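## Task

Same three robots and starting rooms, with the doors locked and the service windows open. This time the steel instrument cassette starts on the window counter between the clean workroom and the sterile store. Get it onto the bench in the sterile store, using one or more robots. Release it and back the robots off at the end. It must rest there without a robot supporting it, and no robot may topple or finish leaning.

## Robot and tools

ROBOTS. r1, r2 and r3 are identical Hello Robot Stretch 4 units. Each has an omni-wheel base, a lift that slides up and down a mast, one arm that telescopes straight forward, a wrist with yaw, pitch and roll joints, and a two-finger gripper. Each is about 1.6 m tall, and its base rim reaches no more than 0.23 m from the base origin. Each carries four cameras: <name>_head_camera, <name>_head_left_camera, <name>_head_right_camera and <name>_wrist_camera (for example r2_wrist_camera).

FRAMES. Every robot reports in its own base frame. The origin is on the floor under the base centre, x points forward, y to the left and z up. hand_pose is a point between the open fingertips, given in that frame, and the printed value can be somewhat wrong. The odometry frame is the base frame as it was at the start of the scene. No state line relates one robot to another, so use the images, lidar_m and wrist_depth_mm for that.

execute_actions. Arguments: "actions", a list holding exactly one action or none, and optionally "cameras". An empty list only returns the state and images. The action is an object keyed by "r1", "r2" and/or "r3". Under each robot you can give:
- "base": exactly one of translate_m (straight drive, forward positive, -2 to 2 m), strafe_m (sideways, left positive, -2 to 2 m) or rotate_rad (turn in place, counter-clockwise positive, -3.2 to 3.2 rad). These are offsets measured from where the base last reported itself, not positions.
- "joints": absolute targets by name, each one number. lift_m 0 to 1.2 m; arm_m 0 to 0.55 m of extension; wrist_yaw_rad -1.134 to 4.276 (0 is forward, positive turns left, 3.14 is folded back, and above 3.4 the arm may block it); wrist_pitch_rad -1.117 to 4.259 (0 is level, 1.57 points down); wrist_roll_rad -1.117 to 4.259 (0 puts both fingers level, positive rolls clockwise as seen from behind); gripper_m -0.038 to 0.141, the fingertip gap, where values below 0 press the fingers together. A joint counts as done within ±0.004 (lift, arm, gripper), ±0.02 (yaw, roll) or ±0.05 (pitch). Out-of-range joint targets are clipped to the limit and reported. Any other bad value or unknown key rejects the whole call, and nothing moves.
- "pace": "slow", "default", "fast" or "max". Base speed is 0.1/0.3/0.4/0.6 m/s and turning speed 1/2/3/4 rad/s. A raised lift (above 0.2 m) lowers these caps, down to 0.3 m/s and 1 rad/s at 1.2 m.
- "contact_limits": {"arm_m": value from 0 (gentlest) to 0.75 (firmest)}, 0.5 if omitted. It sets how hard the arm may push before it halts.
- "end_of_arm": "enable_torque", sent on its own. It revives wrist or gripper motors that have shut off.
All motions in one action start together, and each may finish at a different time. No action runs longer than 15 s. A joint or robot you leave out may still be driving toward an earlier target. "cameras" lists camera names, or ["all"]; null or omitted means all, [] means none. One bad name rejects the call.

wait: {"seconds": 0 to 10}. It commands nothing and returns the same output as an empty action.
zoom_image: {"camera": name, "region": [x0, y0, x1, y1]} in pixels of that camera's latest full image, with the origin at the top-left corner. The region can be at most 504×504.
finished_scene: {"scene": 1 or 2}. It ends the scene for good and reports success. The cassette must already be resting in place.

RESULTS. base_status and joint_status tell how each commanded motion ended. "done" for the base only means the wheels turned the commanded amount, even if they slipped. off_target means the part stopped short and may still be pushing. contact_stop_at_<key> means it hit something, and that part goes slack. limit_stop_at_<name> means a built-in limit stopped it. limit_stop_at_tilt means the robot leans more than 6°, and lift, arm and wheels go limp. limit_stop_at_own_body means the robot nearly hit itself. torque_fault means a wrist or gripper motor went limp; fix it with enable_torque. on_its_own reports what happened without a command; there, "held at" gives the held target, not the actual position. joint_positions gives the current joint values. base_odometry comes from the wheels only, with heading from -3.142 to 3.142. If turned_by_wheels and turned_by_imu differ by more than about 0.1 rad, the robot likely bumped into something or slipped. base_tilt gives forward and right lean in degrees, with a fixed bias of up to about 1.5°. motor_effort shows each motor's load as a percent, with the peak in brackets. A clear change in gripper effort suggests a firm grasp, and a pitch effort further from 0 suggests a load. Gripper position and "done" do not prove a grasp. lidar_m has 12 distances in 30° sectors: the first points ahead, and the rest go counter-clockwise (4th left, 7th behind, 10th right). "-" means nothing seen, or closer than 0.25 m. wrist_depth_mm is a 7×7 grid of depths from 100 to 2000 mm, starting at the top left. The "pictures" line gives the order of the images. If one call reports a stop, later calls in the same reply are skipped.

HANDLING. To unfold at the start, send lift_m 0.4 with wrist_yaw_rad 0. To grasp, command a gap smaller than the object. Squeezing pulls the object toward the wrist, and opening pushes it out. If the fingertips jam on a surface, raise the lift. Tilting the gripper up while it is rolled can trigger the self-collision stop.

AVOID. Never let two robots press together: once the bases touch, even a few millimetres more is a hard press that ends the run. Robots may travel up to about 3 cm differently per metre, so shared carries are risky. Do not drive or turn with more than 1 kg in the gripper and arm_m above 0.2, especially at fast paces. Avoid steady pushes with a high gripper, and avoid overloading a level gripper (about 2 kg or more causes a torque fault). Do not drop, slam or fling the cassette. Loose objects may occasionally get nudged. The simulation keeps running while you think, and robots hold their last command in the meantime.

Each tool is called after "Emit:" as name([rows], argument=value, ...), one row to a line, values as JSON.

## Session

Emit:
execute_actions(actions=[], cameras=["r1_head_left_camera","r2_head_left_camera","r3_head_left_camera","r1_wrist_camera","r2_wrist_camera","r3_wrist_camera"])

Scene clock: 0.00 s.
r1.base_odometry: x=+0.000 y=+0.000 heading=+0.000 (m, m, rad; r1's odometry frame)
r1.turned_by_wheels: +0.000 (rad since the last result)
r1.turned_by_imu: +0.000 (rad since the last result)
r1.base_tilt: forward=-0.1 right=+0.7 (deg)
r1.lidar_m: 0.77 1.06 1.07 1.08 0.92 0.90 1.10 1.67 1.66 1.96 3.40 0.68
r1.base_status: not commanded
r1.joint_positions: lift_m=+0.130 arm_m=-0.001 wrist_yaw_rad=+3.076 wrist_pitch_rad=+0.011 wrist_roll_rad=-0.007 gripper_m=+0.057
r1.joint_status: not commanded
r1.motor_effort: lift_m=+21 arm_m=-1 wrist_yaw_rad=-1 wrist_pitch_rad=-7 wrist_roll_rad=-1 gripper_m=-3 wheel_0=+1 wheel_1=+0 wheel_2=-1 (%)
r1.hand_pose: x=-0.1124 y=+0.1062 z=+0.3054 quat_wxyz=(+0.033, -0.006, -0.003, +0.999) (m; r1's base frame)
r1.wrist_depth_mm: 134 215 1430 1182 1008 854 778 / 110 137 1430 1182 1008 878 788 / 112 137 1366 1182 1008 866 788 / 128 158 1397 1205 1025 866 788 / 1499 1756 1430 1205 1025 866 788 / 1205 1255 208 1138 202 878 788 / 854 768 831 151 788 778 759
r2.base_odometry: x=+0.000 y=+0.000 heading=+0.000 (m, m, rad; r2's odometry frame)
r2.turned_by_wheels: +0.000 (rad since the last result)
r2.turned_by_imu: +0.000 (rad since the last result)
r2.base_tilt: forward=+0.0 right=+1.0 (deg)
r2.lidar_m: 0.96 1.01 1.69 2.30 2.39 1.59 1.57 1.74 2.36 2.46 1.72 1.04
r2.base_status: not commanded
r2.joint_positions: lift_m=+0.269 arm_m=-0.001 wrist_yaw_rad=+3.233 wrist_pitch_rad=-0.009 wrist_roll_rad=-0.014 gripper_m=+0.057
r2.joint_status: not commanded
r2.motor_effort: lift_m=+19 arm_m=+0 wrist_yaw_rad=-1 wrist_pitch_rad=-8 wrist_roll_rad=+2 gripper_m=-6 wheel_0=+0 wheel_1=+0 wheel_2=+0 (%)
r2.hand_pose: x=-0.1254 y=+0.0607 z=+0.4502 quat_wxyz=(-0.046, +0.005, -0.007, +0.999) (m; r2's base frame)
r2.wrist_depth_mm: - - 135 - - 1661 1661 / - - 130 - - 1708 1661 / - 105 135 236 1756 1708 1661 / 148 140 140 1756 1708 1708 1661 / 195 1863 1808 1808 1661 1708 1618 / 196 1366 198 1336 197 1464 1499 / 196 245 1008 - 1078 946 1008
r3.base_odometry: x=+0.000 y=+0.000 heading=+0.000 (m, m, rad; r3's odometry frame)
r3.turned_by_wheels: +0.000 (rad since the last result)
r3.turned_by_imu: +0.000 (rad since the last result)
r3.base_tilt: forward=+0.0 right=-1.2 (deg)
r3.lidar_m: 0.82 1.09 1.24 1.22 0.88 1.21 2.29 1.60 1.49 1.19 0.82 0.77
r3.base_status: not commanded
r3.joint_positions: lift_m=+0.214 arm_m=+0.000 wrist_yaw_rad=+3.118 wrist_pitch_rad=+0.020 wrist_roll_rad=-0.002 gripper_m=+0.057
r3.joint_status: not commanded
r3.motor_effort: lift_m=+20 arm_m=+0 wrist_yaw_rad=+2 wrist_pitch_rad=-7 wrist_roll_rad=+0 gripper_m=-2 wheel_0=+0 wheel_1=-1 wheel_2=+0 (%)
r3.hand_pose: x=-0.1154 y=+0.0941 z=+0.3861 quat_wxyz=(+0.012, -0.010, -0.001, +1.000) (m; r3's base frame)
r3.wrist_depth_mm: - 143 - - - - - / - 114 147 - - - 1537 / - 121 158 - - - - / 146 146 - - - - - / 224 1808 - - - - - / 222 1281 1078 1160 1042 1205 1182 / 226 878 878 - 904 831 842
pictures: r1_head_left_camera, r1_wrist_camera, r2_head_left_camera, r2_wrist_camera, r3_head_left_camera, r3_wrist_camera
camera_calibration (this result's frames):
r1_wrist_camera: T_world_to_cam=[[0.0941143, 0.995538, -0.00683665, -0.103834], [0.00106022, -0.00696736, -0.999975, 0.366024], [-0.995561, 0.0941047, -0.00171121, 0.104681], [0, 0, 0, 1]] pos_world=[0.113601, 0.0960699, 0.365484]
r2_wrist_camera: T_world_to_cam=[[-0.158426, 0.987293, 0.0124046, -0.0704818], [0.030693, 0.0174816, -0.999376, 0.497217], [-0.986894, -0.157946, -0.0330725, 0.131897], [0, 0, 0, 1]] pos_world=[0.103741, 0.0817267, 0.502143]
r3_wrist_camera: T_world_to_cam=[[-0.0174117, 0.999414, -0.02946, -0.0770608], [0.0523122, -0.0285135, -0.998224, 0.443973], [-0.998479, -0.0189219, -0.0517851, 0.136985], [0, 0, 0, 1]] pos_world=[0.11221, 0.0922669, 0.448008]
Images, in order (width x height): r1_head_left_camera 420x672, r1_wrist_camera 616x392, r2_head_left_camera 420x672, r2_wrist_camera 616x392, r3_head_left_camera 420x672, r3_wrist_camera 616x392.

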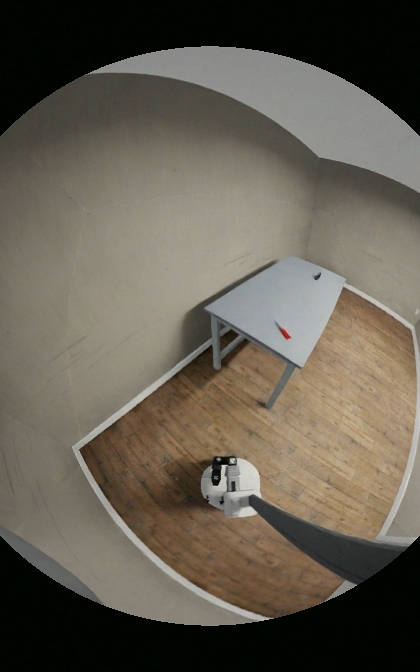

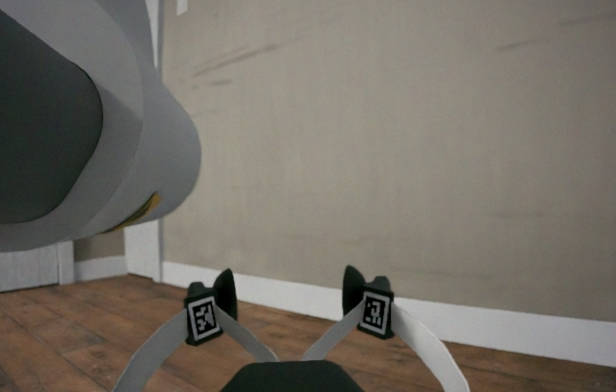

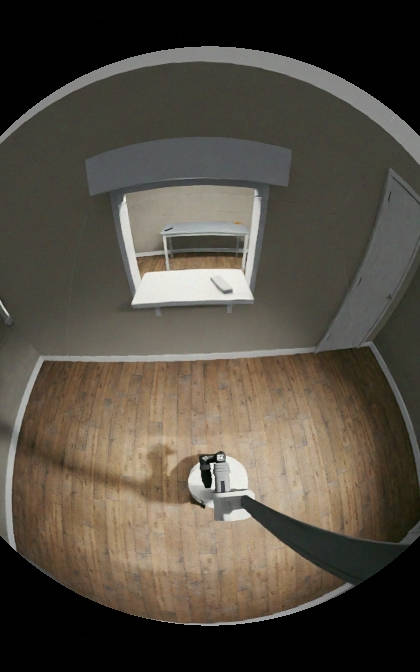

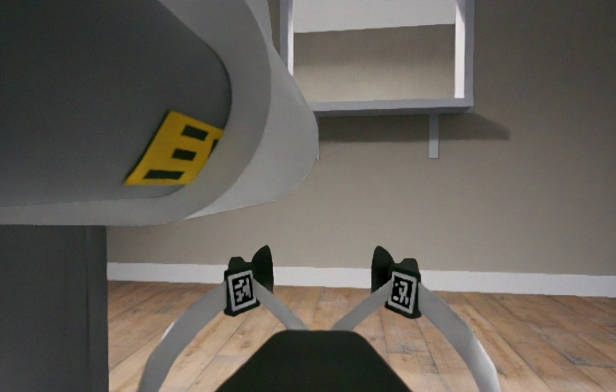

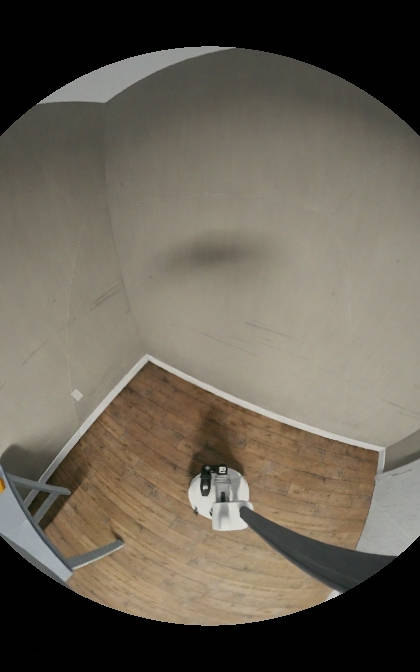

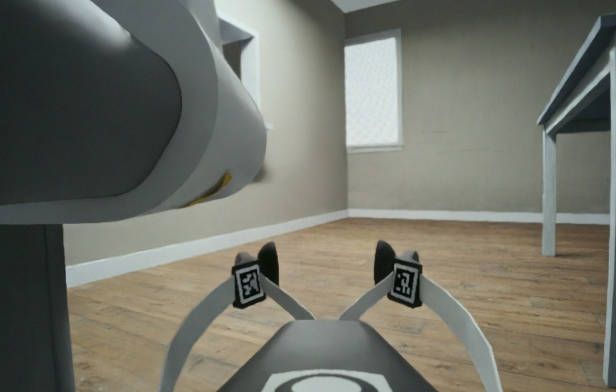

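Emit:
execute_actions([
  {"r3":{"base":{"rotate_rad":-2.1},"pace":"fast"}},
], cameras=[])

Emit:
execute_actions([
  {"r3":{"base":{"translate_m":0.55},"pace":"fast"}},
], cameras=[])

Emit:
execute_actions([
  {"r3":{"base":{"strafe_m":-1.6},"joints":{"lift_m":1.0,"wrist_yaw_rad":0,"wrist_pitch_rad":0.4,"gripper_m":0.14},"pace":"fast"}},
], cameras=["r3_head_camera","r3_wrist_camera"])

Scene clock: 13.50 s.
r1.base_odometry: x=+0.000 y=+0.000 heading=+0.000 (m, m, rad; r1's odometry frame)
r1.turned_by_wheels: +0.000 (rad since the last result)
r1.turned_by_imu: +0.000 (rad since the last result)
r1.base_tilt: forward=+0.0 right=+0.5 (deg)
r1.lidar_m: 0.79 1.07 1.08 1.08 0.91 0.91 1.10 1.67 1.66 1.93 3.43 0.68
r1.base_status: not commanded
r1.joint_positions: lift_m=+0.130 arm_m=-0.001 wrist_yaw_rad=+3.076 wrist_pitch_rad=+0.011 wrist_roll_rad=-0.007 gripper_m=+0.057
r1.joint_status: not commanded
r1.motor_effort: lift_m=+21(21) arm_m=-1(1) wrist_yaw_rad=+0(0) wrist_pitch_rad=-6(5) wrist_roll_rad=-2(1) gripper_m=-3(3) wheel_0=+0(1) wheel_1=+0(0) wheel_2=-1(1) (%)
r1.hand_pose: x=-0.1124 y=+0.1062 z=+0.3054 quat_wxyz=(+0.033, -0.006, -0.003, +0.999) (m; r1's base frame)
r1.wrist_depth_mm: 133 216 1430 1205 1008 866 798 / 110 137 1464 1182 1008 866 778 / 112 137 1366 1182 1025 878 788 / 128 158 1397 1182 1008 878 798 / 1537 1708 1397 1205 1008 878 788 / 1229 1255 208 1138 202 878 788 / 854 759 809 151 809 788 750
r2.base_odometry: x=+0.000 y=+0.000 heading=+0.000 (m, m, rad; r2's odometry frame)
r2.turned_by_wheels: +0.000 (rad since the last result)
r2.turned_by_imu: -0.002 (rad since the last result)
r2.base_tilt: forward=+0.0 right=+0.9 (deg)
r2.lidar_m: 0.98 1.02 1.69 2.29 2.40 1.59 1.54 1.75 2.37 2.44 1.69 1.05
r2.base_status: not commanded
r2.joint_positions: lift_m=+0.269 arm_m=-0.001 wrist_yaw_rad=+3.233 wrist_pitch_rad=-0.009 wrist_roll_rad=-0.014 gripper_m=+0.057
r2.joint_status: not commanded
r2.motor_effort: lift_m=+19(19) arm_m=+0(0) wrist_yaw_rad=-1(1) wrist_pitch_rad=-7(9) wrist_roll_rad=+0(3) gripper_m=-5(4) wheel_0=+0(0) wheel_1=+0(0) wheel_2=+0(0) (%)
r2.hand_pose: x=-0.1254 y=+0.0607 z=+0.4502 quat_wxyz=(-0.046, +0.005, -0.007, +0.999) (m; r2's base frame)
r2.wrist_depth_mm: - - 135 - - 1661 1618 / - - 130 - - 1661 1576 / - 105 135 236 1808 1708 1618 / 148 140 141 1808 1756 1708 1618 / 195 1863 1863 1756 1708 1708 1661 / 196 1336 198 1336 198 1499 1464 / 196 245 1025 - 1098 960 1025
r3.base_odometry: x=+0.000 y=+0.000 heading=-2.099 (m, m, rad; r3's odometry frame)
r3.turned_by_wheels: -2.099 (rad since the last result)
r3.turned_by_imu: -2.098 (rad since the last result)
r3.base_tilt: forward=+0.0 right=-1.2 (deg)
r3.lidar_m: 1.47 1.19 0.82 0.78 0.79 1.08 1.27 1.23 0.88 1.19 2.09 1.56
r3.base_status: done
r3.joint_positions: lift_m=+0.214 arm_m=+0.000 wrist_yaw_rad=+3.118 wrist_pitch_rad=+0.020 wrist_roll_rad=-0.002 gripper_m=+0.057
r3.joint_status: not commanded
r3.motor_effort: lift_m=+20(20) arm_m=+0(0) wrist_yaw_rad=+2(0) wrist_pitch_rad=-7(6) wrist_roll_rad=+0(0) gripper_m=-1(1) wheel_0=+4(12) wheel_1=+2(13) wheel_2=+1(8) (%)
r3.hand_pose: x=-0.1154 y=+0.0941 z=+0.3861 quat_wxyz=(+0.012, -0.010, -0.001, +1.000) (m; r3's base frame)
r3.wrist_depth_mm: - 142 1397 1397 1430 1308 931 / - 114 147 1430 1430 1336 946 / - 121 158 1430 1464 1366 946 / 146 146 1397 1397 1464 1430 960 / 224 1397 1464 1430 1464 1366 960 / 223 1281 1078 1182 1042 1138 960 / 224 866 891 - 917 831 842
pictures: none
No camera images: the call's "cameras" was empty. Leave "cameras" out to get every camera's image.

Scene clock: 16.17 s.
r1.base_odometry: x=+0.000 y=+0.000 heading=+0.000 (m, m, rad; r1's odometry frame)
r1.turned_by_wheels: +0.000 (rad since the last result)
r1.turned_by_imu: +0.000 (rad since the last result)
r1.base_tilt: forward=+0.1 right=+0.6 (deg)
r1.lidar_m: 0.78 1.07 1.08 1.06 0.91 0.91 1.07 1.67 1.65 1.95 3.41 0.68
r1.base_status: not commanded
r1.joint_positions: lift_m=+0.130 arm_m=-0.001 wrist_yaw_rad=+3.076 wrist_pitch_rad=+0.011 wrist_roll_rad=-0.007 gripper_m=+0.057
r1.joint_status: not commanded
r1.motor_effort: lift_m=+21(21) arm_m=+0(1) wrist_yaw_rad=-1(1) wrist_pitch_rad=-6(6) wrist_roll_rad=-3(2) gripper_m=-4(4) wheel_0=+1(1) wheel_1=+0(0) wheel_2=-1(1) (%)
r1.hand_pose: x=-0.1124 y=+0.1062 z=+0.3054 quat_wxyz=(+0.033, -0.006, -0.003, +0.999) (m; r1's base frame)
r1.wrist_depth_mm: 133 216 1464 1160 991 878 778 / 109 137 1430 1205 1008 878 788 / 112 137 1336 1182 1008 878 788 / 128 158 1397 1182 1025 878 788 / 1576 1756 1430 1205 1025 878 788 / 1205 1255 208 1138 202 878 778 / 854 759 820 152 798 778 759
r2.base_odometry: x=+0.000 y=+0.000 heading=+0.000 (m, m, rad; r2's odometry frame)
r2.turned_by_wheels: +0.000 (rad since the last result)
r2.turned_by_imu: -0.001 (rad since the last result)
r2.base_tilt: forward=+0.0 right=+0.9 (deg)
r2.lidar_m: 0.98 1.03 1.67 2.30 2.39 1.60 1.55 1.74 2.34 2.47 1.71 1.03
r2.base_status: not commanded
r2.joint_positions: lift_m=+0.269 arm_m=-0.001 wrist_yaw_rad=+3.233 wrist_pitch_rad=-0.009 wrist_roll_rad=-0.014 gripper_m=+0.057
r2.joint_status: not commanded
r2.motor_effort: lift_m=+19(19) arm_m=+0(0) wrist_yaw_rad=-1(0) wrist_pitch_rad=-8(7) wrist_roll_rad=+0(1) gripper_m=-4(4) wheel_0=+0(0) wheel_1=+0(1) wheel_2=+0(0) (%)
r2.hand_pose: x=-0.1254 y=+0.0607 z=+0.4502 quat_wxyz=(-0.046, +0.005, -0.007, +0.999) (m; r2's base frame)
r2.wrist_depth_mm: - - 135 - - 1661 1618 / - - 130 - - 1708 1618 / - 105 135 235 1708 1708 1661 / 148 140 140 1808 1756 1708 1576 / 195 1863 1808 1808 1756 1661 1618 / 195 1366 197 1336 197 1464 1464 / 196 246 1042 - 1078 960 1042
r3.base_odometry: x=-0.277 y=-0.475 heading=-2.099 (m, m, rad; r3's odometry frame)
r3.turned_by_wheels: +0.000 (rad since the last result)
r3.turned_by_imu: -0.002 (rad since the last result)
r3.base_tilt: forward=+0.0 right=-1.0 (deg)
r3.lidar_m: 0.90 0.97 0.87 0.80 0.84 1.13 1.81 1.24 1.22 3.93 1.43 0.99
r3.base_status: done
r3.joint_positions: lift_m=+0.214 arm_m=+0.000 wrist_yaw_rad=+3.118 wrist_pitch_rad=+0.020 wrist_roll_rad=-0.002 gripper_m=+0.057
r3.joint_status: not commanded
r3.motor_effort: lift_m=+20(20) arm_m=+0(0) wrist_yaw_rad=+1(0) wrist_pitch_rad=-7(6) wrist_roll_rad=+0(0) gripper_m=-2(3) wheel_0=+4(12) wheel_1=+2(9) wheel_2=+0(14) (%)
r3.hand_pose: x=-0.1154 y=+0.0941 z=+0.3861 quat_wxyz=(+0.012, -0.010, -0.001, +1.000) (m; r3's base frame)
r3.wrist_depth_mm: - 143 1863 1921 1983 1397 960 / - 114 147 1983 - 1397 976 / - 120 158 1921 - 1397 976 / 146 146 1983 1983 - 1464 991 / 224 1983 1983 - - 1464 1008 / 222 1281 1098 1160 1042 1160 960 / 224 891 878 - 904 831 842
pictures: none
No camera images: the call's "cameras" was empty. Leave "cameras" out to get every camera's image.

Scene clock: 21.30 s.
r1.base_odometry: x=+0.000 y=+0.000 heading=+0.000 (m, m, rad; r1's odometry frame)
r1.turned_by_wheels: +0.000 (rad since the last result)
r1.turned_by_imu: +0.000 (rad since the last result)
r1.base_tilt: forward=+0.0 right=+0.6 (deg)
r1.lidar_m: 0.79 1.07 1.07 1.08 0.91 0.91 1.09 1.67 1.66 1.93 3.41 0.68
r1.base_status: not commanded
r1.joint_positions: lift_m=+0.130 arm_m=-0.001 wrist_yaw_rad=+3.076 wrist_pitch_rad=+0.011 wrist_roll_rad=-0.007 gripper_m=+0.057
r1.joint_status: not commanded
r1.motor_effort: lift_m=+21(21) arm_m=-1(1) wrist_yaw_rad=+0(0) wrist_pitch_rad=-6(6) wrist_roll_rad=-3(1) gripper_m=-3(4) wheel_0=+0(0) wheel_1=+0(0) wheel_2=-1(1) (%)
r1.hand_pose: x=-0.1124 y=+0.1062 z=+0.3054 quat_wxyz=(+0.033, -0.006, -0.003, +0.999) (m; r1's base frame)
r1.wrist_depth_mm: 133 216 1430 1182 1008 854 788 / 109 137 1464 1182 1008 878 778 / 112 137 1336 1182 991 891 788 / 128 157 1366 1182 1025 878 788 / 1499 1708 1464 1205 1025 891 788 / 1229 1255 208 1160 202 878 778 / 866 750 820 151 798 788 759
r2.base_odometry: x=+0.000 y=+0.000 heading=+0.000 (m, m, rad; r2's odometry frame)
r2.turned_by_wheels: +0.000 (rad since the last result)
r2.turned_by_imu: -0.002 (rad since the last result)
r2.base_tilt: forward=+0.1 right=+0.9 (deg)
r2.lidar_m: 0.98 1.03 1.67 2.28 2.36 1.62 1.56 1.74 2.36 2.45 1.72 1.04
r2.base_status: not commanded
r2.joint_positions: lift_m=+0.269 arm_m=-0.001 wrist_yaw_rad=+3.233 wrist_pitch_rad=-0.009 wrist_roll_rad=-0.014 gripper_m=+0.057
r2.joint_status: not commanded
r2.motor_effort: lift_m=+19(19) arm_m=+0(0) wrist_yaw_rad=+0(0) wrist_pitch_rad=-6(7) wrist_roll_rad=-3(1) gripper_m=-5(5) wheel_0=+0(0) wheel_1=+0(0) wheel_2=+0(0) (%)
r2.hand_pose: x=-0.1254 y=+0.0607 z=+0.4502 quat_wxyz=(-0.046, +0.005, -0.007, +0.999) (m; r2's base frame)
r2.wrist_depth_mm: - - 135 - - 1661 1618 / - - 130 - - 1618 1618 / - 105 135 236 1756 1708 1661 / 148 140 140 1708 1756 1661 1708 / 196 1921 1808 1808 1756 1708 1661 / 196 1336 197 1336 198 1464 1499 / 196 245 1042 - 1078 960 1008
r3.base_odometry: x=-1.659 y=+0.331 heading=-2.099 (m, m, rad; r3's odometry frame)
r3.turned_by_wheels: +0.000 (rad since the last result)
r3.turned_by_imu: +0.001 (rad since the last result)
r3.base_tilt: forward=+0.1 right=-1.0 (deg)
r3.lidar_m: 0.87 0.91 1.39 2.41 2.49 0.83 0.76 0.81 2.42 2.33 1.56 0.95
r3.base_status: done
r3.joint_positions: lift_m=+1.000 arm_m=+0.000 wrist_yaw_rad=+0.000 wrist_pitch_rad=+0.402 wrist_roll_rad=-0.002 gripper_m=+0.140
r3.joint_status: all done
r3.motor_effort: lift_m=+23(26) arm_m=+0(0) wrist_yaw_rad=+1(6) wrist_pitch_rad=-5(7) wrist_roll_rad=+0(1) gripper_m=+1(1) wheel_0=+0(16) wheel_1=+2(13) wheel_2=-1(0) (%)
r3.hand_pose: x=+0.4364 y=-0.0874 z=+1.0651 quat_wxyz=(+0.980, -0.001, +0.200, +0.000) (m; r3's base frame)
r3.wrist_depth_mm: 732 759 - - - 866 750 / 768 788 - - - 878 798 / 831 831 - - - 891 842 / 878 878 842 820 809 798 917 / 960 960 946 960 960 946 976 / 1042 1025 1042 1008 1042 1042 1060 / 1118 1118 1118 - 1160 1160 1182
pictures: r3_head_camera, r3_wrist_camera
camera_calibration (this result's frames):
r3_wrist_camera: T_world_to_cam=[[0.0267883, -0.998738, -0.0424732, -0.0461258], [-0.421303, 0.0272507, -0.90651, 1.20162], [0.906524, 0.042178, -0.420042, 0.285933], [0, 0, 0, 1]] pos_world=[0.248277, -0.0908728, 1.20743]
Images, in order (width x height): r3_head_camera 420x560, r3_wrist_camera 616x392.

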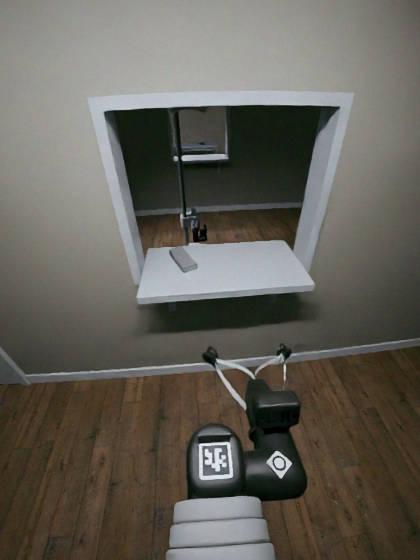

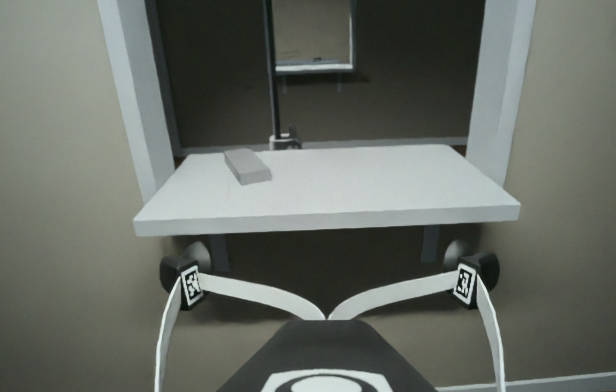

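Emit:
execute_actions([
  {"r3":{"base":{"translate_m":0.3},"joints":{"wrist_yaw_rad":0.43,"arm_m":0.2,"lift_m":0.92}}},
], cameras=[])

Emit:
execute_actions([
  {"r3":{"base":{"strafe_m":0.065},"joints":{"arm_m":0.41,"lift_m":0.88}}},
], cameras=["r3_head_camera","r3_wrist_camera"])

Scene clock: 32.10 s.
r1.base_odometry: x=+0.000 y=+0.000 heading=+0.000 (m, m, rad; r1's odometry frame)
r1.turned_by_wheels: +0.000 (rad since the last result)
r1.turned_by_imu: +0.000 (rad since the last result)
r1.base_tilt: forward=+0.0 right=+0.5 (deg)
r1.lidar_m: 0.78 1.07 1.06 1.08 0.91 0.91 1.09 1.66 1.65 1.95 3.42 0.68
r1.base_status: not commanded
r1.joint_positions: lift_m=+0.130 arm_m=-0.001 wrist_yaw_rad=+3.076 wrist_pitch_rad=+0.011 wrist_roll_rad=-0.007 gripper_m=+0.057
r1.joint_status: not commanded
r1.motor_effort: lift_m=+21(21) arm_m=-1(1) wrist_yaw_rad=+0(1) wrist_pitch_rad=-6(7) wrist_roll_rad=-2(2) gripper_m=-2(6) wheel_0=+1(1) wheel_1=+0(0) wheel_2=-1(1) (%)
r1.hand_pose: x=-0.1124 y=+0.1062 z=+0.3054 quat_wxyz=(+0.033, -0.006, -0.003, +0.999) (m; r1's base frame)
r1.wrist_depth_mm: 134 216 1464 1205 1008 866 778 / 110 137 1430 1160 1008 866 778 / 112 137 1336 1182 1008 878 788 / 128 158 1397 1182 1025 891 798 / 1537 1708 1430 1205 1008 878 788 / 1229 1281 209 1138 202 878 788 / 866 768 820 151 798 788 759
r2.base_odometry: x=+0.000 y=+0.000 heading=+0.000 (m, m, rad; r2's odometry frame)
r2.turned_by_wheels: +0.000 (rad since the last result)
r2.turned_by_imu: -0.002 (rad since the last result)
r2.base_tilt: forward=+0.0 right=+1.0 (deg)
r2.lidar_m: 0.97 1.03 1.67 2.30 2.38 1.60 1.55 1.73 2.34 2.46 1.71 1.03
r2.base_status: not commanded
r2.joint_positions: lift_m=+0.269 arm_m=-0.001 wrist_yaw_rad=+3.233 wrist_pitch_rad=-0.009 wrist_roll_rad=-0.014 gripper_m=+0.057
r2.joint_status: not commanded
r2.motor_effort: lift_m=+19(19) arm_m=+0(0) wrist_yaw_rad=-1(1) wrist_pitch_rad=-7(7) wrist_roll_rad=+0(1) gripper_m=-5(3) wheel_0=+0(0) wheel_1=-1(0) wheel_2=+0(0) (%)
r2.hand_pose: x=-0.1254 y=+0.0607 z=+0.4502 quat_wxyz=(-0.046, +0.005, -0.007, +0.999) (m; r2's base frame)
r2.wrist_depth_mm: - - 135 - - 1661 1576 / - - 130 - - 1661 1661 / - 105 135 236 1708 1618 1661 / 148 140 140 1756 1756 1661 1661 / 196 1921 1863 1756 1756 1618 1618 / 196 1366 198 1336 197 1464 1464 / 196 245 1025 - 1098 976 1025
r3.base_odometry: x=-1.810 y=+0.072 heading=-2.098 (m, m, rad; r3's odometry frame)
r3.turned_by_wheels: +0.000 (rad since the last result)
r3.turned_by_imu: -0.003 (rad since the last result)
r3.base_tilt: forward=+0.1 right=-1.2 (deg)
r3.lidar_m: 0.57 0.57 1.02 2.43 2.50 1.18 1.08 1.13 2.46 2.27 1.08 0.64
r3.base_status: done
r3.joint_positions: lift_m=+0.920 arm_m=+0.199 wrist_yaw_rad=+0.430 wrist_pitch_rad=+0.402 wrist_roll_rad=-0.002 gripper_m=+0.140
r3.joint_status: all done
r3.motor_effort: lift_m=+16(23) arm_m=+6(7) wrist_yaw_rad=+2(8) wrist_pitch_rad=-6(6) wrist_roll_rad=+0(0) gripper_m=+2(1) wheel_0=+3(9) wheel_1=+4(8) wheel_2=-1(13) (%)
r3.hand_pose: x=+0.6476 y=+0.0312 z=+0.9856 quat_wxyz=(+0.957, -0.044, +0.195, +0.209) (m; r3's base frame)
r3.wrist_depth_mm: 387 387 - - - - - / 424 399 - - - - - / 469 421 - - - - - / 525 455 564 591 1499 - - / 603 484 473 433 455 427 442 / 683 379 349 345 342 343 353 / 809 325 324 - 314 301 298
pictures: none
No camera images: the call's "cameras" was empty. Leave "cameras" out to get every camera's image.

Scene clock: 33.83 s.
r1.base_odometry: x=+0.000 y=+0.000 heading=+0.000 (m, m, rad; r1's odometry frame)
r1.turned_by_wheels: +0.000 (rad since the last result)
r1.turned_by_imu: +0.000 (rad since the last result)
r1.base_tilt: forward=+0.0 right=+0.7 (deg)
r1.lidar_m: 0.79 1.07 1.07 1.07 0.91 0.91 1.09 1.67 1.67 1.94 3.45 0.69
r1.base_status: not commanded
r1.joint_positions: lift_m=+0.130 arm_m=-0.001 wrist_yaw_rad=+3.076 wrist_pitch_rad=+0.011 wrist_roll_rad=-0.007 gripper_m=+0.057
r1.joint_status: not commanded
r1.motor_effort: lift_m=+21(21) arm_m=-1(0) wrist_yaw_rad=-1(1) wrist_pitch_rad=-6(6) wrist_roll_rad=-1(1) gripper_m=-3(2) wheel_0=+0(0) wheel_1=-1(0) wheel_2=-1(1) (%)
r1.hand_pose: x=-0.1124 y=+0.1062 z=+0.3054 quat_wxyz=(+0.033, -0.006, -0.003, +0.999) (m; r1's base frame)
r1.wrist_depth_mm: 133 217 1430 1205 991 866 778 / 109 137 1430 1182 1025 866 788 / 112 137 1366 1182 1008 878 788 / 128 158 1397 1182 991 878 798 / 1537 1708 1464 1205 1008 866 778 / 1255 1255 208 1138 202 891 788 / 854 759 820 152 798 778 759
r2.base_odometry: x=+0.000 y=+0.000 heading=+0.000 (m, m, rad; r2's odometry frame)
r2.turned_by_wheels: +0.000 (rad since the last result)
r2.turned_by_imu: -0.001 (rad since the last result)
r2.base_tilt: forward=+0.0 right=+1.0 (deg)
r2.lidar_m: 0.98 1.04 1.67 2.29 2.37 1.59 1.57 1.72 2.34 2.46 1.70 1.04
r2.base_status: not commanded
r2.joint_positions: lift_m=+0.269 arm_m=-0.001 wrist_yaw_rad=+3.233 wrist_pitch_rad=-0.009 wrist_roll_rad=-0.014 gripper_m=+0.057
r2.joint_status: not commanded
r2.motor_effort: lift_m=+19(19) arm_m=+0(0) wrist_yaw_rad=-1(1) wrist_pitch_rad=-8(7) wrist_roll_rad=+0(0) gripper_m=-5(5) wheel_0=+0(0) wheel_1=-1(0) wheel_2=+0(0) (%)
r2.hand_pose: x=-0.1254 y=+0.0607 z=+0.4502 quat_wxyz=(-0.046, +0.005, -0.007, +0.999) (m; r2's base frame)
r2.wrist_depth_mm: - - 135 - - 1661 1618 / - - 130 - - 1661 1618 / - 105 135 236 1661 1708 1661 / 148 141 141 1756 1708 1661 1618 / 195 1863 1808 1808 1708 1756 1661 / 196 1366 197 1336 197 1464 1499 / 196 245 1025 - 1078 960 1025
r3.base_odometry: x=-1.754 y=+0.039 heading=-2.099 (m, m, rad; r3's odometry frame)
r3.turned_by_wheels: +0.000 (rad since the last result)
r3.turned_by_imu: -0.001 (rad since the last result)
r3.base_tilt: forward=+0.1 right=-1.2 (deg)
r3.lidar_m: 0.57 0.57 1.01 2.36 2.42 1.16 1.08 1.14 2.51 2.37 1.11 0.59
r3.base_status: done
r3.joint_positions: lift_m=+0.880 arm_m=+0.409 wrist_yaw_rad=+0.430 wrist_pitch_rad=+0.402 wrist_roll_rad=-0.002 gripper_m=+0.140
r3.joint_status: all done
r3.motor_effort: lift_m=+16(17) arm_m=+6(6) wrist_yaw_rad=+0(2) wrist_pitch_rad=-6(5) wrist_roll_rad=+0(0) gripper_m=+0(1) wheel_0=-3(13) wheel_1=+0(11) wheel_2=+0(1) (%)
r3.hand_pose: x=+0.8576 y=+0.0312 z=+0.9457 quat_wxyz=(+0.957, -0.044, +0.195, +0.209) (m; r3's base frame)
r3.wrist_depth_mm: 265 - - - - - - / 265 - - - - - - / 273 - - - - - - / 278 - - - - - - / 283 366 399 338 389 1205 1863 / 289 324 294 250 287 289 300 / 270 264 263 - 266 253 257
pictures: r3_head_camera, r3_wrist_camera
camera_calibration (this result's frames):
r3_wrist_camera: T_world_to_cam=[[0.440648, -0.896674, -0.042476, -0.302121], [-0.394403, -0.15088, -0.906467, 1.25003], [0.806397, 0.416185, -0.420136, -0.0767777], [0, 0, 0, 1]] pos_world=[0.688058, -0.0503464, 1.08802]
Images, in order (width x height): r3_head_camera 420x560, r3_wrist_camera 616x392.

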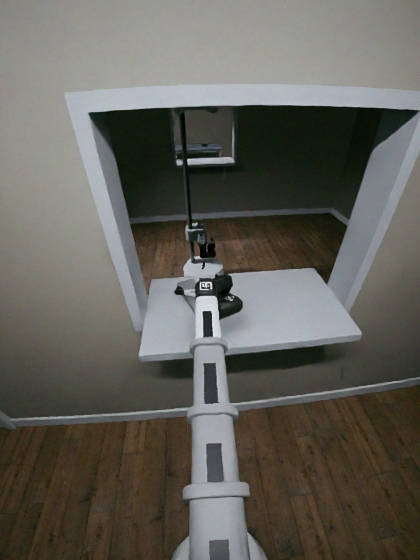

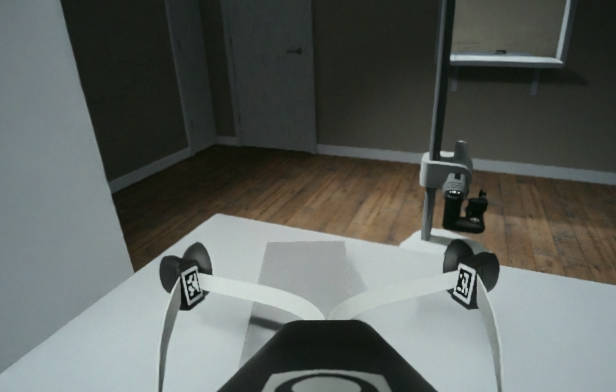

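Emit:
execute_actions([
  {"r3":{"base":{"strafe_m":0.012},"joints":{"arm_m":0.385,"lift_m":0.817}}},
], cameras=["r3_wrist_camera"])

Emit:
execute_actions([
  {"r3":{"joints":{"gripper_m":0.02}}},
], cameras=[])

Emit:
execute_actions([
  {"r3":{"joints":{"lift_m":0.87,"wrist_yaw_rad":0}}},
], cameras=["r3_wrist_camera"])

Emit:
execute_actions([
  {"r3":{"base":{"translate_m":-0.4},"joints":{"arm_m":0}}},
], cameras=[])

Emit:
execute_actions([
  {"r3":{"base":{"rotate_rad":3.14}}},
], cameras=["r3_head_camera"])

Scene clock: 44.07 s.
r1.base_odometry: x=+0.000 y=+0.000 heading=+0.000 (m, m, rad; r1's odometry frame)
r1.turned_by_wheels: +0.000 (rad since the last result)
r1.turned_by_imu: +0.000 (rad since the last result)
r1.base_tilt: forward=+0.1 right=+0.6 (deg)
r1.lidar_m: 0.80 1.06 1.08 1.06 0.90 0.92 1.10 1.66 1.67 1.96 3.40 0.68
r1.base_status: not commanded
r1.joint_positions: lift_m=+0.130 arm_m=-0.001 wrist_yaw_rad=+3.076 wrist_pitch_rad=+0.011 wrist_roll_rad=-0.007 gripper_m=+0.057
r1.joint_status: not commanded
r1.motor_effort: lift_m=+21(21) arm_m=+0(1) wrist_yaw_rad=+0(0) wrist_pitch_rad=-6(7) wrist_roll_rad=-4(2) gripper_m=-3(3) wheel_0=+1(1) wheel_1=-1(0) wheel_2=-1(1) (%)
r1.hand_pose: x=-0.1124 y=+0.1062 z=+0.3054 quat_wxyz=(+0.033, -0.006, -0.003, +0.999) (m; r1's base frame)
r1.wrist_depth_mm: 134 216 1430 1182 1008 866 778 / 110 137 1430 1138 1025 866 788 / 112 137 1366 1182 1025 878 778 / 128 158 1366 1182 1008 878 778 / 1537 1756 1397 1205 1025 866 788 / 1255 1255 208 1118 202 891 778 / 854 759 820 152 788 778 741
r2.base_odometry: x=+0.000 y=+0.000 heading=+0.000 (m, m, rad; r2's odometry frame)
r2.turned_by_wheels: +0.000 (rad since the last result)
r2.turned_by_imu: -0.001 (rad since the last result)
r2.base_tilt: forward=+0.1 right=+0.9 (deg)
r2.lidar_m: 0.97 1.03 1.66 2.29 2.38 1.62 1.57 1.74 2.34 2.46 1.70 1.04
r2.base_status: not commanded
r2.joint_positions: lift_m=+0.269 arm_m=-0.001 wrist_yaw_rad=+3.233 wrist_pitch_rad=-0.009 wrist_roll_rad=-0.014 gripper_m=+0.057
r2.joint_status: not commanded
r2.motor_effort: lift_m=+19(19) arm_m=+0(0) wrist_yaw_rad=+0(0) wrist_pitch_rad=-6(7) wrist_roll_rad=+0(1) gripper_m=-5(5) wheel_0=+0(0) wheel_1=+0(1) wheel_2=+0(0) (%)
r2.hand_pose: x=-0.1254 y=+0.0607 z=+0.4502 quat_wxyz=(-0.046, +0.005, -0.007, +0.999) (m; r2's base frame)
r2.wrist_depth_mm: - - 135 - - 1708 1576 / - - 130 - - 1661 1661 / - 105 135 236 1708 1708 1576 / 148 140 140 1756 1756 1661 1618 / 195 1863 1756 1863 1708 1756 1618 / 196 1397 198 1366 197 1464 1499 / 197 244 1008 - 1078 960 1025
r3.base_odometry: x=-1.744 y=+0.033 heading=-2.099 (m, m, rad; r3's odometry frame)
r3.turned_by_wheels: +0.000 (rad since the last result)
r3.turned_by_imu: -0.002 (rad since the last result)
r3.base_tilt: forward=+0.1 right=-1.2 (deg)
r3.lidar_m: 0.58 0.57 0.98 2.33 2.40 1.16 1.05 1.17 2.55 2.36 1.13 0.61
r3.base_status: done
r3.joint_positions: lift_m=+0.817 arm_m=+0.386 wrist_yaw_rad=+0.430 wrist_pitch_rad=+0.402 wrist_roll_rad=-0.002 gripper_m=+0.140
r3.joint_status: all done
r3.motor_effort: lift_m=+16(15) arm_m=-6(7) wrist_yaw_rad=+2(3) wrist_pitch_rad=-5(6) wrist_roll_rad=+0(0) gripper_m=-1(0) wheel_0=-4(13) wheel_1=+4(8) wheel_2=+0(1) (%)
r3.hand_pose: x=+0.8347 y=+0.0312 z=+0.8827 quat_wxyz=(+0.957, -0.044, +0.195, +0.209) (m; r3's base frame)
r3.wrist_depth_mm: 252 - - - - - - / 254 - - - - - - / 259 - - - - - - / 266 338 387 301 362 1205 - / 266 290 285 225 251 257 267 / 230 230 211 173 177 207 214 / 193 189 189 - 182 181 183
pictures: r3_wrist_camera
camera_calibration (this result's frames):
r3_wrist_camera: T_world_to_cam=[[0.440664, -0.896667, -0.0424758, -0.294717], [-0.394401, -0.150887, -0.906466, 1.1839], [0.806389, 0.416199, -0.420137, -0.0847736], [0, 0, 0, 1]] pos_world=[0.665164, -0.0503445, 1.02503]
Images, in order (width x height): r3_wrist_camera 616x392.

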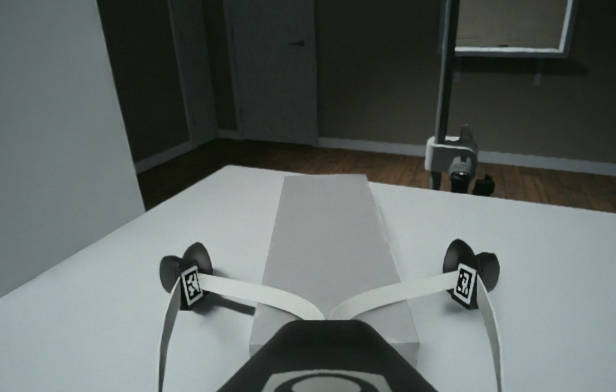

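Scene clock: 46.23 s.
r1.base_odometry: x=+0.000 y=+0.000 heading=+0.000 (m, m, rad; r1's odometry frame)
r1.turned_by_wheels: +0.000 (rad since the last result)
r1.turned_by_imu: +0.000 (rad since the last result)
r1.base_tilt: forward=+0.0 right=+0.6 (deg)
r1.lidar_m: 0.78 1.06 1.07 1.05 0.91 0.91 1.10 1.66 1.66 1.95 3.40 0.69
r1.base_status: not commanded
r1.joint_positions: lift_m=+0.130 arm_m=-0.001 wrist_yaw_rad=+3.076 wrist_pitch_rad=+0.011 wrist_roll_rad=-0.007 gripper_m=+0.057
r1.joint_status: not commanded
r1.motor_effort: lift_m=+21(21) arm_m=-1(1) wrist_yaw_rad=+0(1) wrist_pitch_rad=-6(6) wrist_roll_rad=-1(0) gripper_m=-5(2) wheel_0=+1(1) wheel_1=+0(0) wheel_2=-1(1) (%)
r1.hand_pose: x=-0.1124 y=+0.1062 z=+0.3054 quat_wxyz=(+0.033, -0.006, -0.003, +0.999) (m; r1's base frame)
r1.wrist_depth_mm: 133 215 1430 1160 1025 878 778 / 110 137 1464 1182 1008 866 788 / 112 137 1336 1182 1025 866 788 / 128 158 1397 1182 1025 866 788 / 1537 1661 1464 1160 1025 878 788 / 1205 1255 208 1118 202 878 788 / 842 759 820 152 809 788 759
r2.base_odometry: x=+0.000 y=+0.000 heading=+0.000 (m, m, rad; r2's odometry frame)
r2.turned_by_wheels: +0.000 (rad since the last result)
r2.turned_by_imu: -0.001 (rad since the last result)
r2.base_tilt: forward=+0.0 right=+0.9 (deg)
r2.lidar_m: 0.98 1.02 1.68 2.29 2.38 1.61 1.54 1.75 2.36 2.46 1.68 1.04
r2.base_status: not commanded
r2.joint_positions: lift_m=+0.269 arm_m=-0.001 wrist_yaw_rad=+3.233 wrist_pitch_rad=-0.009 wrist_roll_rad=-0.014 gripper_m=+0.057
r2.joint_status: not commanded
r2.motor_effort: lift_m=+18(19) arm_m=+0(0) wrist_yaw_rad=-1(1) wrist_pitch_rad=-6(8) wrist_roll_rad=+0(1) gripper_m=-4(4) wheel_0=+0(0) wheel_1=+0(0) wheel_2=+0(0) (%)
r2.hand_pose: x=-0.1254 y=+0.0607 z=+0.4502 quat_wxyz=(-0.046, +0.005, -0.007, +0.999) (m; r2's base frame)
r2.wrist_depth_mm: - - 135 - - 1618 1576 / - - 130 - - 1661 1618 / - 105 135 236 1708 1661 1576 / 148 140 140 1756 1708 1708 1618 / 195 1983 1808 1808 1756 1661 1618 / 196 1366 198 1366 198 1464 1499 / 196 244 1025 - 1078 960 1025
r3.base_odometry: x=-1.744 y=+0.033 heading=-2.099 (m, m, rad; r3's odometry frame)
r3.turned_by_wheels: +0.000 (rad since the last result)
r3.turned_by_imu: -0.001 (rad since the last result)
r3.base_tilt: forward=+0.0 right=-1.2 (deg)
r3.lidar_m: 0.56 0.59 1.01 2.33 2.44 1.15 1.10 1.15 2.51 2.36 1.11 0.62
r3.base_status: not commanded
r3.joint_positions: lift_m=+0.817 arm_m=+0.386 wrist_yaw_rad=+0.430 wrist_pitch_rad=+0.404 wrist_roll_rad=-0.002 gripper_m=+0.020
r3.joint_status: all done
r3.motor_effort: lift_m=+17(16) arm_m=-6(6) wrist_yaw_rad=+2(4) wrist_pitch_rad=-12(13) wrist_roll_rad=-1(0) gripper_m=-20(21) wheel_0=-4(4) wheel_1=+3(4) wheel_2=+0(0) (%)
r3.hand_pose: x=+0.8345 y=+0.0311 z=+0.8820 quat_wxyz=(+0.957, -0.044, +0.196, +0.209) (m; r3's base frame)
r3.wrist_depth_mm: 253 - - - - - - / 254 - - - - - - / 259 - - - - - - / 266 338 379 296 359 357 - / 265 286 282 218 216 267 263 / 228 226 191 173 179 179 211 / 190 187 186 - 174 179 181
pictures: none
No camera images: the call's "cameras" was empty. Leave "cameras" out to get every camera's image.

Scene clock: 47.37 s.
r1.base_odometry: x=+0.000 y=+0.000 heading=+0.000 (m, m, rad; r1's odometry frame)
r1.turned_by_wheels: +0.000 (rad since the last result)
r1.turned_by_imu: +0.000 (rad since the last result)
r1.base_tilt: forward=+0.1 right=+0.6 (deg)
r1.lidar_m: 0.77 1.08 1.06 1.06 0.92 0.91 1.10 1.66 1.67 1.95 3.41 0.68
r1.base_status: not commanded
r1.joint_positions: lift_m=+0.130 arm_m=-0.001 wrist_yaw_rad=+3.076 wrist_pitch_rad=+0.011 wrist_roll_rad=-0.007 gripper_m=+0.057
r1.joint_status: not commanded
r1.motor_effort: lift_m=+21(21) arm_m=-1(1) wrist_yaw_rad=-1(0) wrist_pitch_rad=-6(7) wrist_roll_rad=+0(0) gripper_m=-4(3) wheel_0=+1(1) wheel_1=+0(0) wheel_2=-1(1) (%)
r1.hand_pose: x=-0.1124 y=+0.1062 z=+0.3054 quat_wxyz=(+0.033, -0.006, -0.003, +0.999) (m; r1's base frame)
r1.wrist_depth_mm: 134 216 1430 1182 1008 866 788 / 110 137 1430 1182 1008 866 778 / 112 137 1336 1205 1008 878 788 / 128 158 1430 1182 1042 866 788 / 1499 1708 1464 1182 1025 866 788 / 1229 1255 208 1118 202 878 788 / 854 759 820 151 788 778 768
r2.base_odometry: x=+0.000 y=+0.000 heading=+0.000 (m, m, rad; r2's odometry frame)
r2.turned_by_wheels: +0.000 (rad since the last result)
r2.turned_by_imu: +0.000 (rad since the last result)
r2.base_tilt: forward=+0.0 right=+0.9 (deg)
r2.lidar_m: 0.96 1.03 1.68 2.28 2.39 1.59 1.56 1.75 2.34 2.45 1.70 1.05
r2.base_status: not commanded
r2.joint_positions: lift_m=+0.269 arm_m=-0.001 wrist_yaw_rad=+3.233 wrist_pitch_rad=-0.009 wrist_roll_rad=-0.014 gripper_m=+0.057
r2.joint_status: not commanded
r2.motor_effort: lift_m=+19(19) arm_m=+0(0) wrist_yaw_rad=+0(1) wrist_pitch_rad=-5(6) wrist_roll_rad=+1(1) gripper_m=-5(4) wheel_0=+0(0) wheel_1=-1(1) wheel_2=+0(0) (%)
r2.hand_pose: x=-0.1254 y=+0.0607 z=+0.4502 quat_wxyz=(-0.046, +0.005, -0.007, +0.999) (m; r2's base frame)
r2.wrist_depth_mm: - - 136 - - 1661 1618 / - - 130 - - 1708 1661 / - 105 135 235 1708 1661 1618 / 148 140 141 1756 1708 1661 1661 / 196 1921 1808 1808 1708 1708 1618 / 196 1366 198 1366 198 1499 1499 / 196 244 1008 - 1078 960 1025
r3.base_odometry: x=-1.744 y=+0.033 heading=-2.099 (m, m, rad; r3's odometry frame)
r3.turned_by_wheels: +0.000 (rad since the last result)
r3.turned_by_imu: +0.000 (rad since the last result)
r3.base_tilt: forward=+0.0 right=-1.2 (deg)
r3.lidar_m: 0.57 0.57 0.99 2.35 2.42 1.15 1.09 1.15 2.53 2.38 1.10 0.60
r3.base_status: not commanded
r3.joint_positions: lift_m=+0.870 arm_m=+0.386 wrist_yaw_rad=+0.000 wrist_pitch_rad=+0.406 wrist_roll_rad=-0.002 gripper_m=+0.020
r3.joint_status: all done
r3.motor_effort: lift_m=+25(25) arm_m=-6(6) wrist_yaw_rad=+2(10) wrist_pitch_rad=-16(18) wrist_roll_rad=+0(0) gripper_m=-20(22) wheel_0=-4(4) wheel_1=+3(4) wheel_2=+0(0) (%)
r3.hand_pose: x=+0.8220 y=-0.0874 z=+0.9339 quat_wxyz=(+0.980, -0.001, +0.201, +0.000) (m; r3's base frame)
r3.wrist_depth_mm: - - - - - - - / - - - - - - - / - - - - - - - / - - - 300 - - - / 384 382 377 218 217 355 349 / 303 301 190 172 178 173 282 / 253 249 248 - 151 239 238
pictures: r3_wrist_camera
camera_calibration (this result's frames):
r3_wrist_camera: T_world_to_cam=[[0.0266003, -0.998739, -0.0425704, -0.0617885], [-0.424655, 0.0272623, -0.904945, 1.24647], [0.904965, 0.0421495, -0.423394, -0.114289], [0, 0, 0, 1]] pos_world=[0.634391, -0.0908751, 1.07697]
Images, in order (width x height): r3_wrist_camera 616x392.

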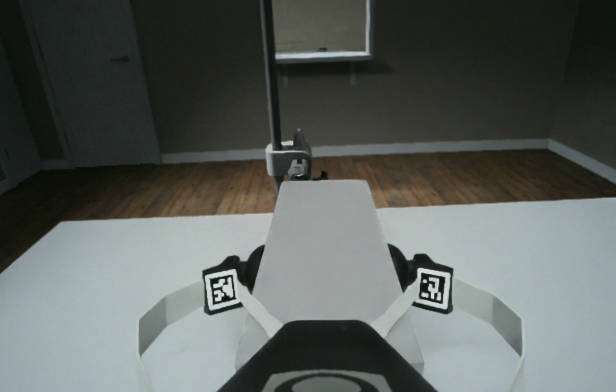

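Scene clock: 50.17 s.
r1.base_odometry: x=+0.000 y=+0.000 heading=+0.000 (m, m, rad; r1's odometry frame)
r1.turned_by_wheels: +0.000 (rad since the last result)
r1.turned_by_imu: +0.000 (rad since the last result)
r1.base_tilt: forward=+0.0 right=+0.5 (deg)
r1.lidar_m: 0.78 1.07 1.06 1.07 0.91 0.91 1.08 1.67 1.66 1.92 3.41 0.69
r1.base_status: not commanded
r1.joint_positions: lift_m=+0.130 arm_m=-0.001 wrist_yaw_rad=+3.076 wrist_pitch_rad=+0.011 wrist_roll_rad=-0.007 gripper_m=+0.057
r1.joint_status: not commanded
r1.motor_effort: lift_m=+21(21) arm_m=-1(1) wrist_yaw_rad=-1(1) wrist_pitch_rad=-6(7) wrist_roll_rad=-2(1) gripper_m=-4(2) wheel_0=+0(1) wheel_1=+0(0) wheel_2=-1(1) (%)
r1.hand_pose: x=-0.1124 y=+0.1062 z=+0.3054 quat_wxyz=(+0.033, -0.006, -0.003, +0.999) (m; r1's base frame)
r1.wrist_depth_mm: 133 216 1430 1182 991 854 788 / 110 137 1430 1182 1025 878 788 / 112 137 1366 1205 976 878 788 / 128 158 1397 1182 991 891 788 / 1576 1708 1464 1182 1008 891 778 / 1205 1229 209 1160 202 878 798 / 866 759 820 152 798 778 759
r2.base_odometry: x=+0.000 y=+0.000 heading=+0.000 (m, m, rad; r2's odometry frame)
r2.turned_by_wheels: +0.000 (rad since the last result)
r2.turned_by_imu: -0.001 (rad since the last result)
r2.base_tilt: forward=+0.1 right=+1.0 (deg)
r2.lidar_m: 0.99 1.03 1.67 2.29 2.40 1.59 1.54 1.75 2.36 2.44 1.69 1.04
r2.base_status: not commanded
r2.joint_positions: lift_m=+0.269 arm_m=-0.001 wrist_yaw_rad=+3.233 wrist_pitch_rad=-0.009 wrist_roll_rad=-0.014 gripper_m=+0.057
r2.joint_status: not commanded
r2.motor_effort: lift_m=+19(19) arm_m=+0(0) wrist_yaw_rad=+0(1) wrist_pitch_rad=-8(8) wrist_roll_rad=+2(1) gripper_m=-4(4) wheel_0=+0(0) wheel_1=-1(1) wheel_2=+0(0) (%)
r2.hand_pose: x=-0.1254 y=+0.0607 z=+0.4502 quat_wxyz=(-0.046, +0.005, -0.007, +0.999) (m; r2's base frame)
r2.wrist_depth_mm: - - 135 - - 1661 1618 / - - 130 - - 1618 1618 / - 105 135 236 1708 1708 1661 / 148 140 140 1756 1708 1661 1618 / 195 1921 1863 1808 1661 1708 1618 / 196 1366 198 1366 198 1537 1464 / 196 244 1042 - 1098 960 1025
r3.base_odometry: x=-1.542 y=+0.379 heading=-2.099 (m, m, rad; r3's odometry frame)
r3.turned_by_wheels: -0.001 (rad since the last result)
r3.turned_by_imu: -0.001 (rad since the last result)
r3.base_tilt: forward=+0.1 right=-1.2 (deg)
r3.lidar_m: 0.49 1.17 1.55 2.31 2.39 0.74 0.67 0.72 0.97 2.41 1.71 1.02
r3.base_status: done
r3.joint_positions: lift_m=+0.870 arm_m=+0.001 wrist_yaw_rad=+0.000 wrist_pitch_rad=+0.406 wrist_roll_rad=-0.002 gripper_m=+0.020
r3.joint_status: all done
r3.motor_effort: lift_m=+25(25) arm_m=-6(7) wrist_yaw_rad=+2(1) wrist_pitch_rad=-18(17) wrist_roll_rad=+0(0) gripper_m=-21(20) wheel_0=-4(10) wheel_1=-1(8) wheel_2=-2(10) (%)
r3.hand_pose: x=+0.4369 y=-0.0874 z=+0.9339 quat_wxyz=(+0.979, -0.001, +0.202, +0.000) (m; r3's base frame)
r3.wrist_depth_mm: 820 820 - - - - 831 / 854 866 - - - 1008 891 / 917 917 866 831 891 891 960 / 991 1008 991 300 1025 1025 1008 / 1078 1060 1060 218 217 1118 1118 / 1160 1160 190 172 178 174 1205 / 1255 1255 1255 - 151 1229 1205
pictures: none
No camera images: the call's "cameras" was empty. Leave "cameras" out to get every camera's image.

Scene clock: 53.03 s.
r1.base_odometry: x=+0.000 y=+0.000 heading=+0.000 (m, m, rad; r1's odometry frame)
r1.turned_by_wheels: +0.000 (rad since the last result)
r1.turned_by_imu: +0.000 (rad since the last result)
r1.base_tilt: forward=+0.0 right=+0.6 (deg)
r1.lidar_m: 0.81 1.07 1.07 1.07 0.91 0.90 1.08 1.68 1.66 1.95 3.44 0.67
r1.base_status: not commanded
r1.joint_positions: lift_m=+0.130 arm_m=-0.001 wrist_yaw_rad=+3.076 wrist_pitch_rad=+0.011 wrist_roll_rad=-0.007 gripper_m=+0.057
r1.joint_status: not commanded
r1.motor_effort: lift_m=+21(21) arm_m=-1(1) wrist_yaw_rad=+0(0) wrist_pitch_rad=-6(6) wrist_roll_rad=-2(1) gripper_m=-2(1) wheel_0=+1(1) wheel_1=+0(0) wheel_2=-1(1) (%)
r1.hand_pose: x=-0.1124 y=+0.1062 z=+0.3054 quat_wxyz=(+0.033, -0.006, -0.003, +0.999) (m; r1's base frame)
r1.wrist_depth_mm: 133 216 1430 1160 1008 878 788 / 110 137 1430 1182 991 866 788 / 112 137 1366 1182 1008 878 788 / 128 158 1397 1205 1025 878 778 / 1537 1756 1430 1160 1008 878 788 / 1229 1255 208 1160 202 878 778 / 854 759 809 151 809 788 759
r2.base_odometry: x=+0.000 y=+0.000 heading=+0.000 (m, m, rad; r2's odometry frame)
r2.turned_by_wheels: +0.000 (rad since the last result)
r2.turned_by_imu: -0.001 (rad since the last result)
r2.base_tilt: forward=+0.0 right=+1.0 (deg)
r2.lidar_m: 0.97 1.02 1.67 2.29 2.38 1.58 1.57 1.74 2.36 2.45 1.73 1.04
r2.base_status: not commanded
r2.joint_positions: lift_m=+0.269 arm_m=-0.001 wrist_yaw_rad=+3.233 wrist_pitch_rad=-0.009 wrist_roll_rad=-0.014 gripper_m=+0.057
r2.joint_status: not commanded
r2.motor_effort: lift_m=+18(19) arm_m=+0(0) wrist_yaw_rad=+0(1) wrist_pitch_rad=-8(8) wrist_roll_rad=+1(1) gripper_m=-6(5) wheel_0=+0(0) wheel_1=-1(0) wheel_2=+0(0) (%)
r2.hand_pose: x=-0.1254 y=+0.0607 z=+0.4502 quat_wxyz=(-0.046, +0.005, -0.007, +0.999) (m; r2's base frame)
r2.wrist_depth_mm: - - 135 - - 1708 1618 / - - 130 - - 1661 1618 / - 105 135 236 1708 1661 1618 / 148 141 140 1808 1708 1661 1618 / 195 1863 1863 1756 1708 1708 1708 / 196 1366 198 1336 198 1499 1464 / 196 244 1042 - 1078 960 1025
r3.base_odometry: x=-1.542 y=+0.379 heading=+1.040 (m, m, rad; r3's odometry frame)
r3.turned_by_wheels: +3.139 (rad since the last result)
r3.turned_by_imu: +3.134 (rad since the last result)
r3.base_tilt: forward=+0.0 right=-1.1 (deg)
r3.lidar_m: 0.50 0.72 0.97 2.36 1.67 1.03 0.96 1.18 1.59 2.33 2.41 0.72
r3.base_status: done
r3.joint_positions: lift_m=+0.870 arm_m=+0.001 wrist_yaw_rad=+0.000 wrist_pitch_rad=+0.406 wrist_roll_rad=-0.002 gripper_m=+0.020
r3.joint_status: not commanded
r3.motor_effort: lift_m=+24(25) arm_m=-6(6) wrist_yaw_rad=+0(5) wrist_pitch_rad=-17(18) wrist_roll_rad=+0(0) gripper_m=-21(19) wheel_0=-5(7) wheel_1=-1(8) wheel_2=-3(11) (%)
r3.hand_pose: x=+0.4370 y=-0.0873 z=+0.9341 quat_wxyz=(+0.980, -0.001, +0.201, +0.000) (m; r3's base frame)
r3.wrist_depth_mm: 1281 1308 1281 1336 1308 1308 1336 / 1366 1366 1397 1366 1397 1430 1430 / 1464 1205 1160 1098 1078 1042 1464 / 788 778 759 298 715 715 691 / 585 603 569 220 216 591 585 / 1537 1464 190 173 178 179 1464 / 1308 1308 1281 - 151 1255 1182
pictures: r3_head_camera
Images, in order (width x height): r3_head_camera 420x560.

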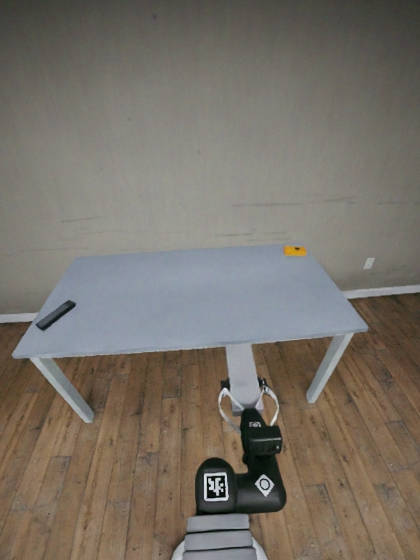

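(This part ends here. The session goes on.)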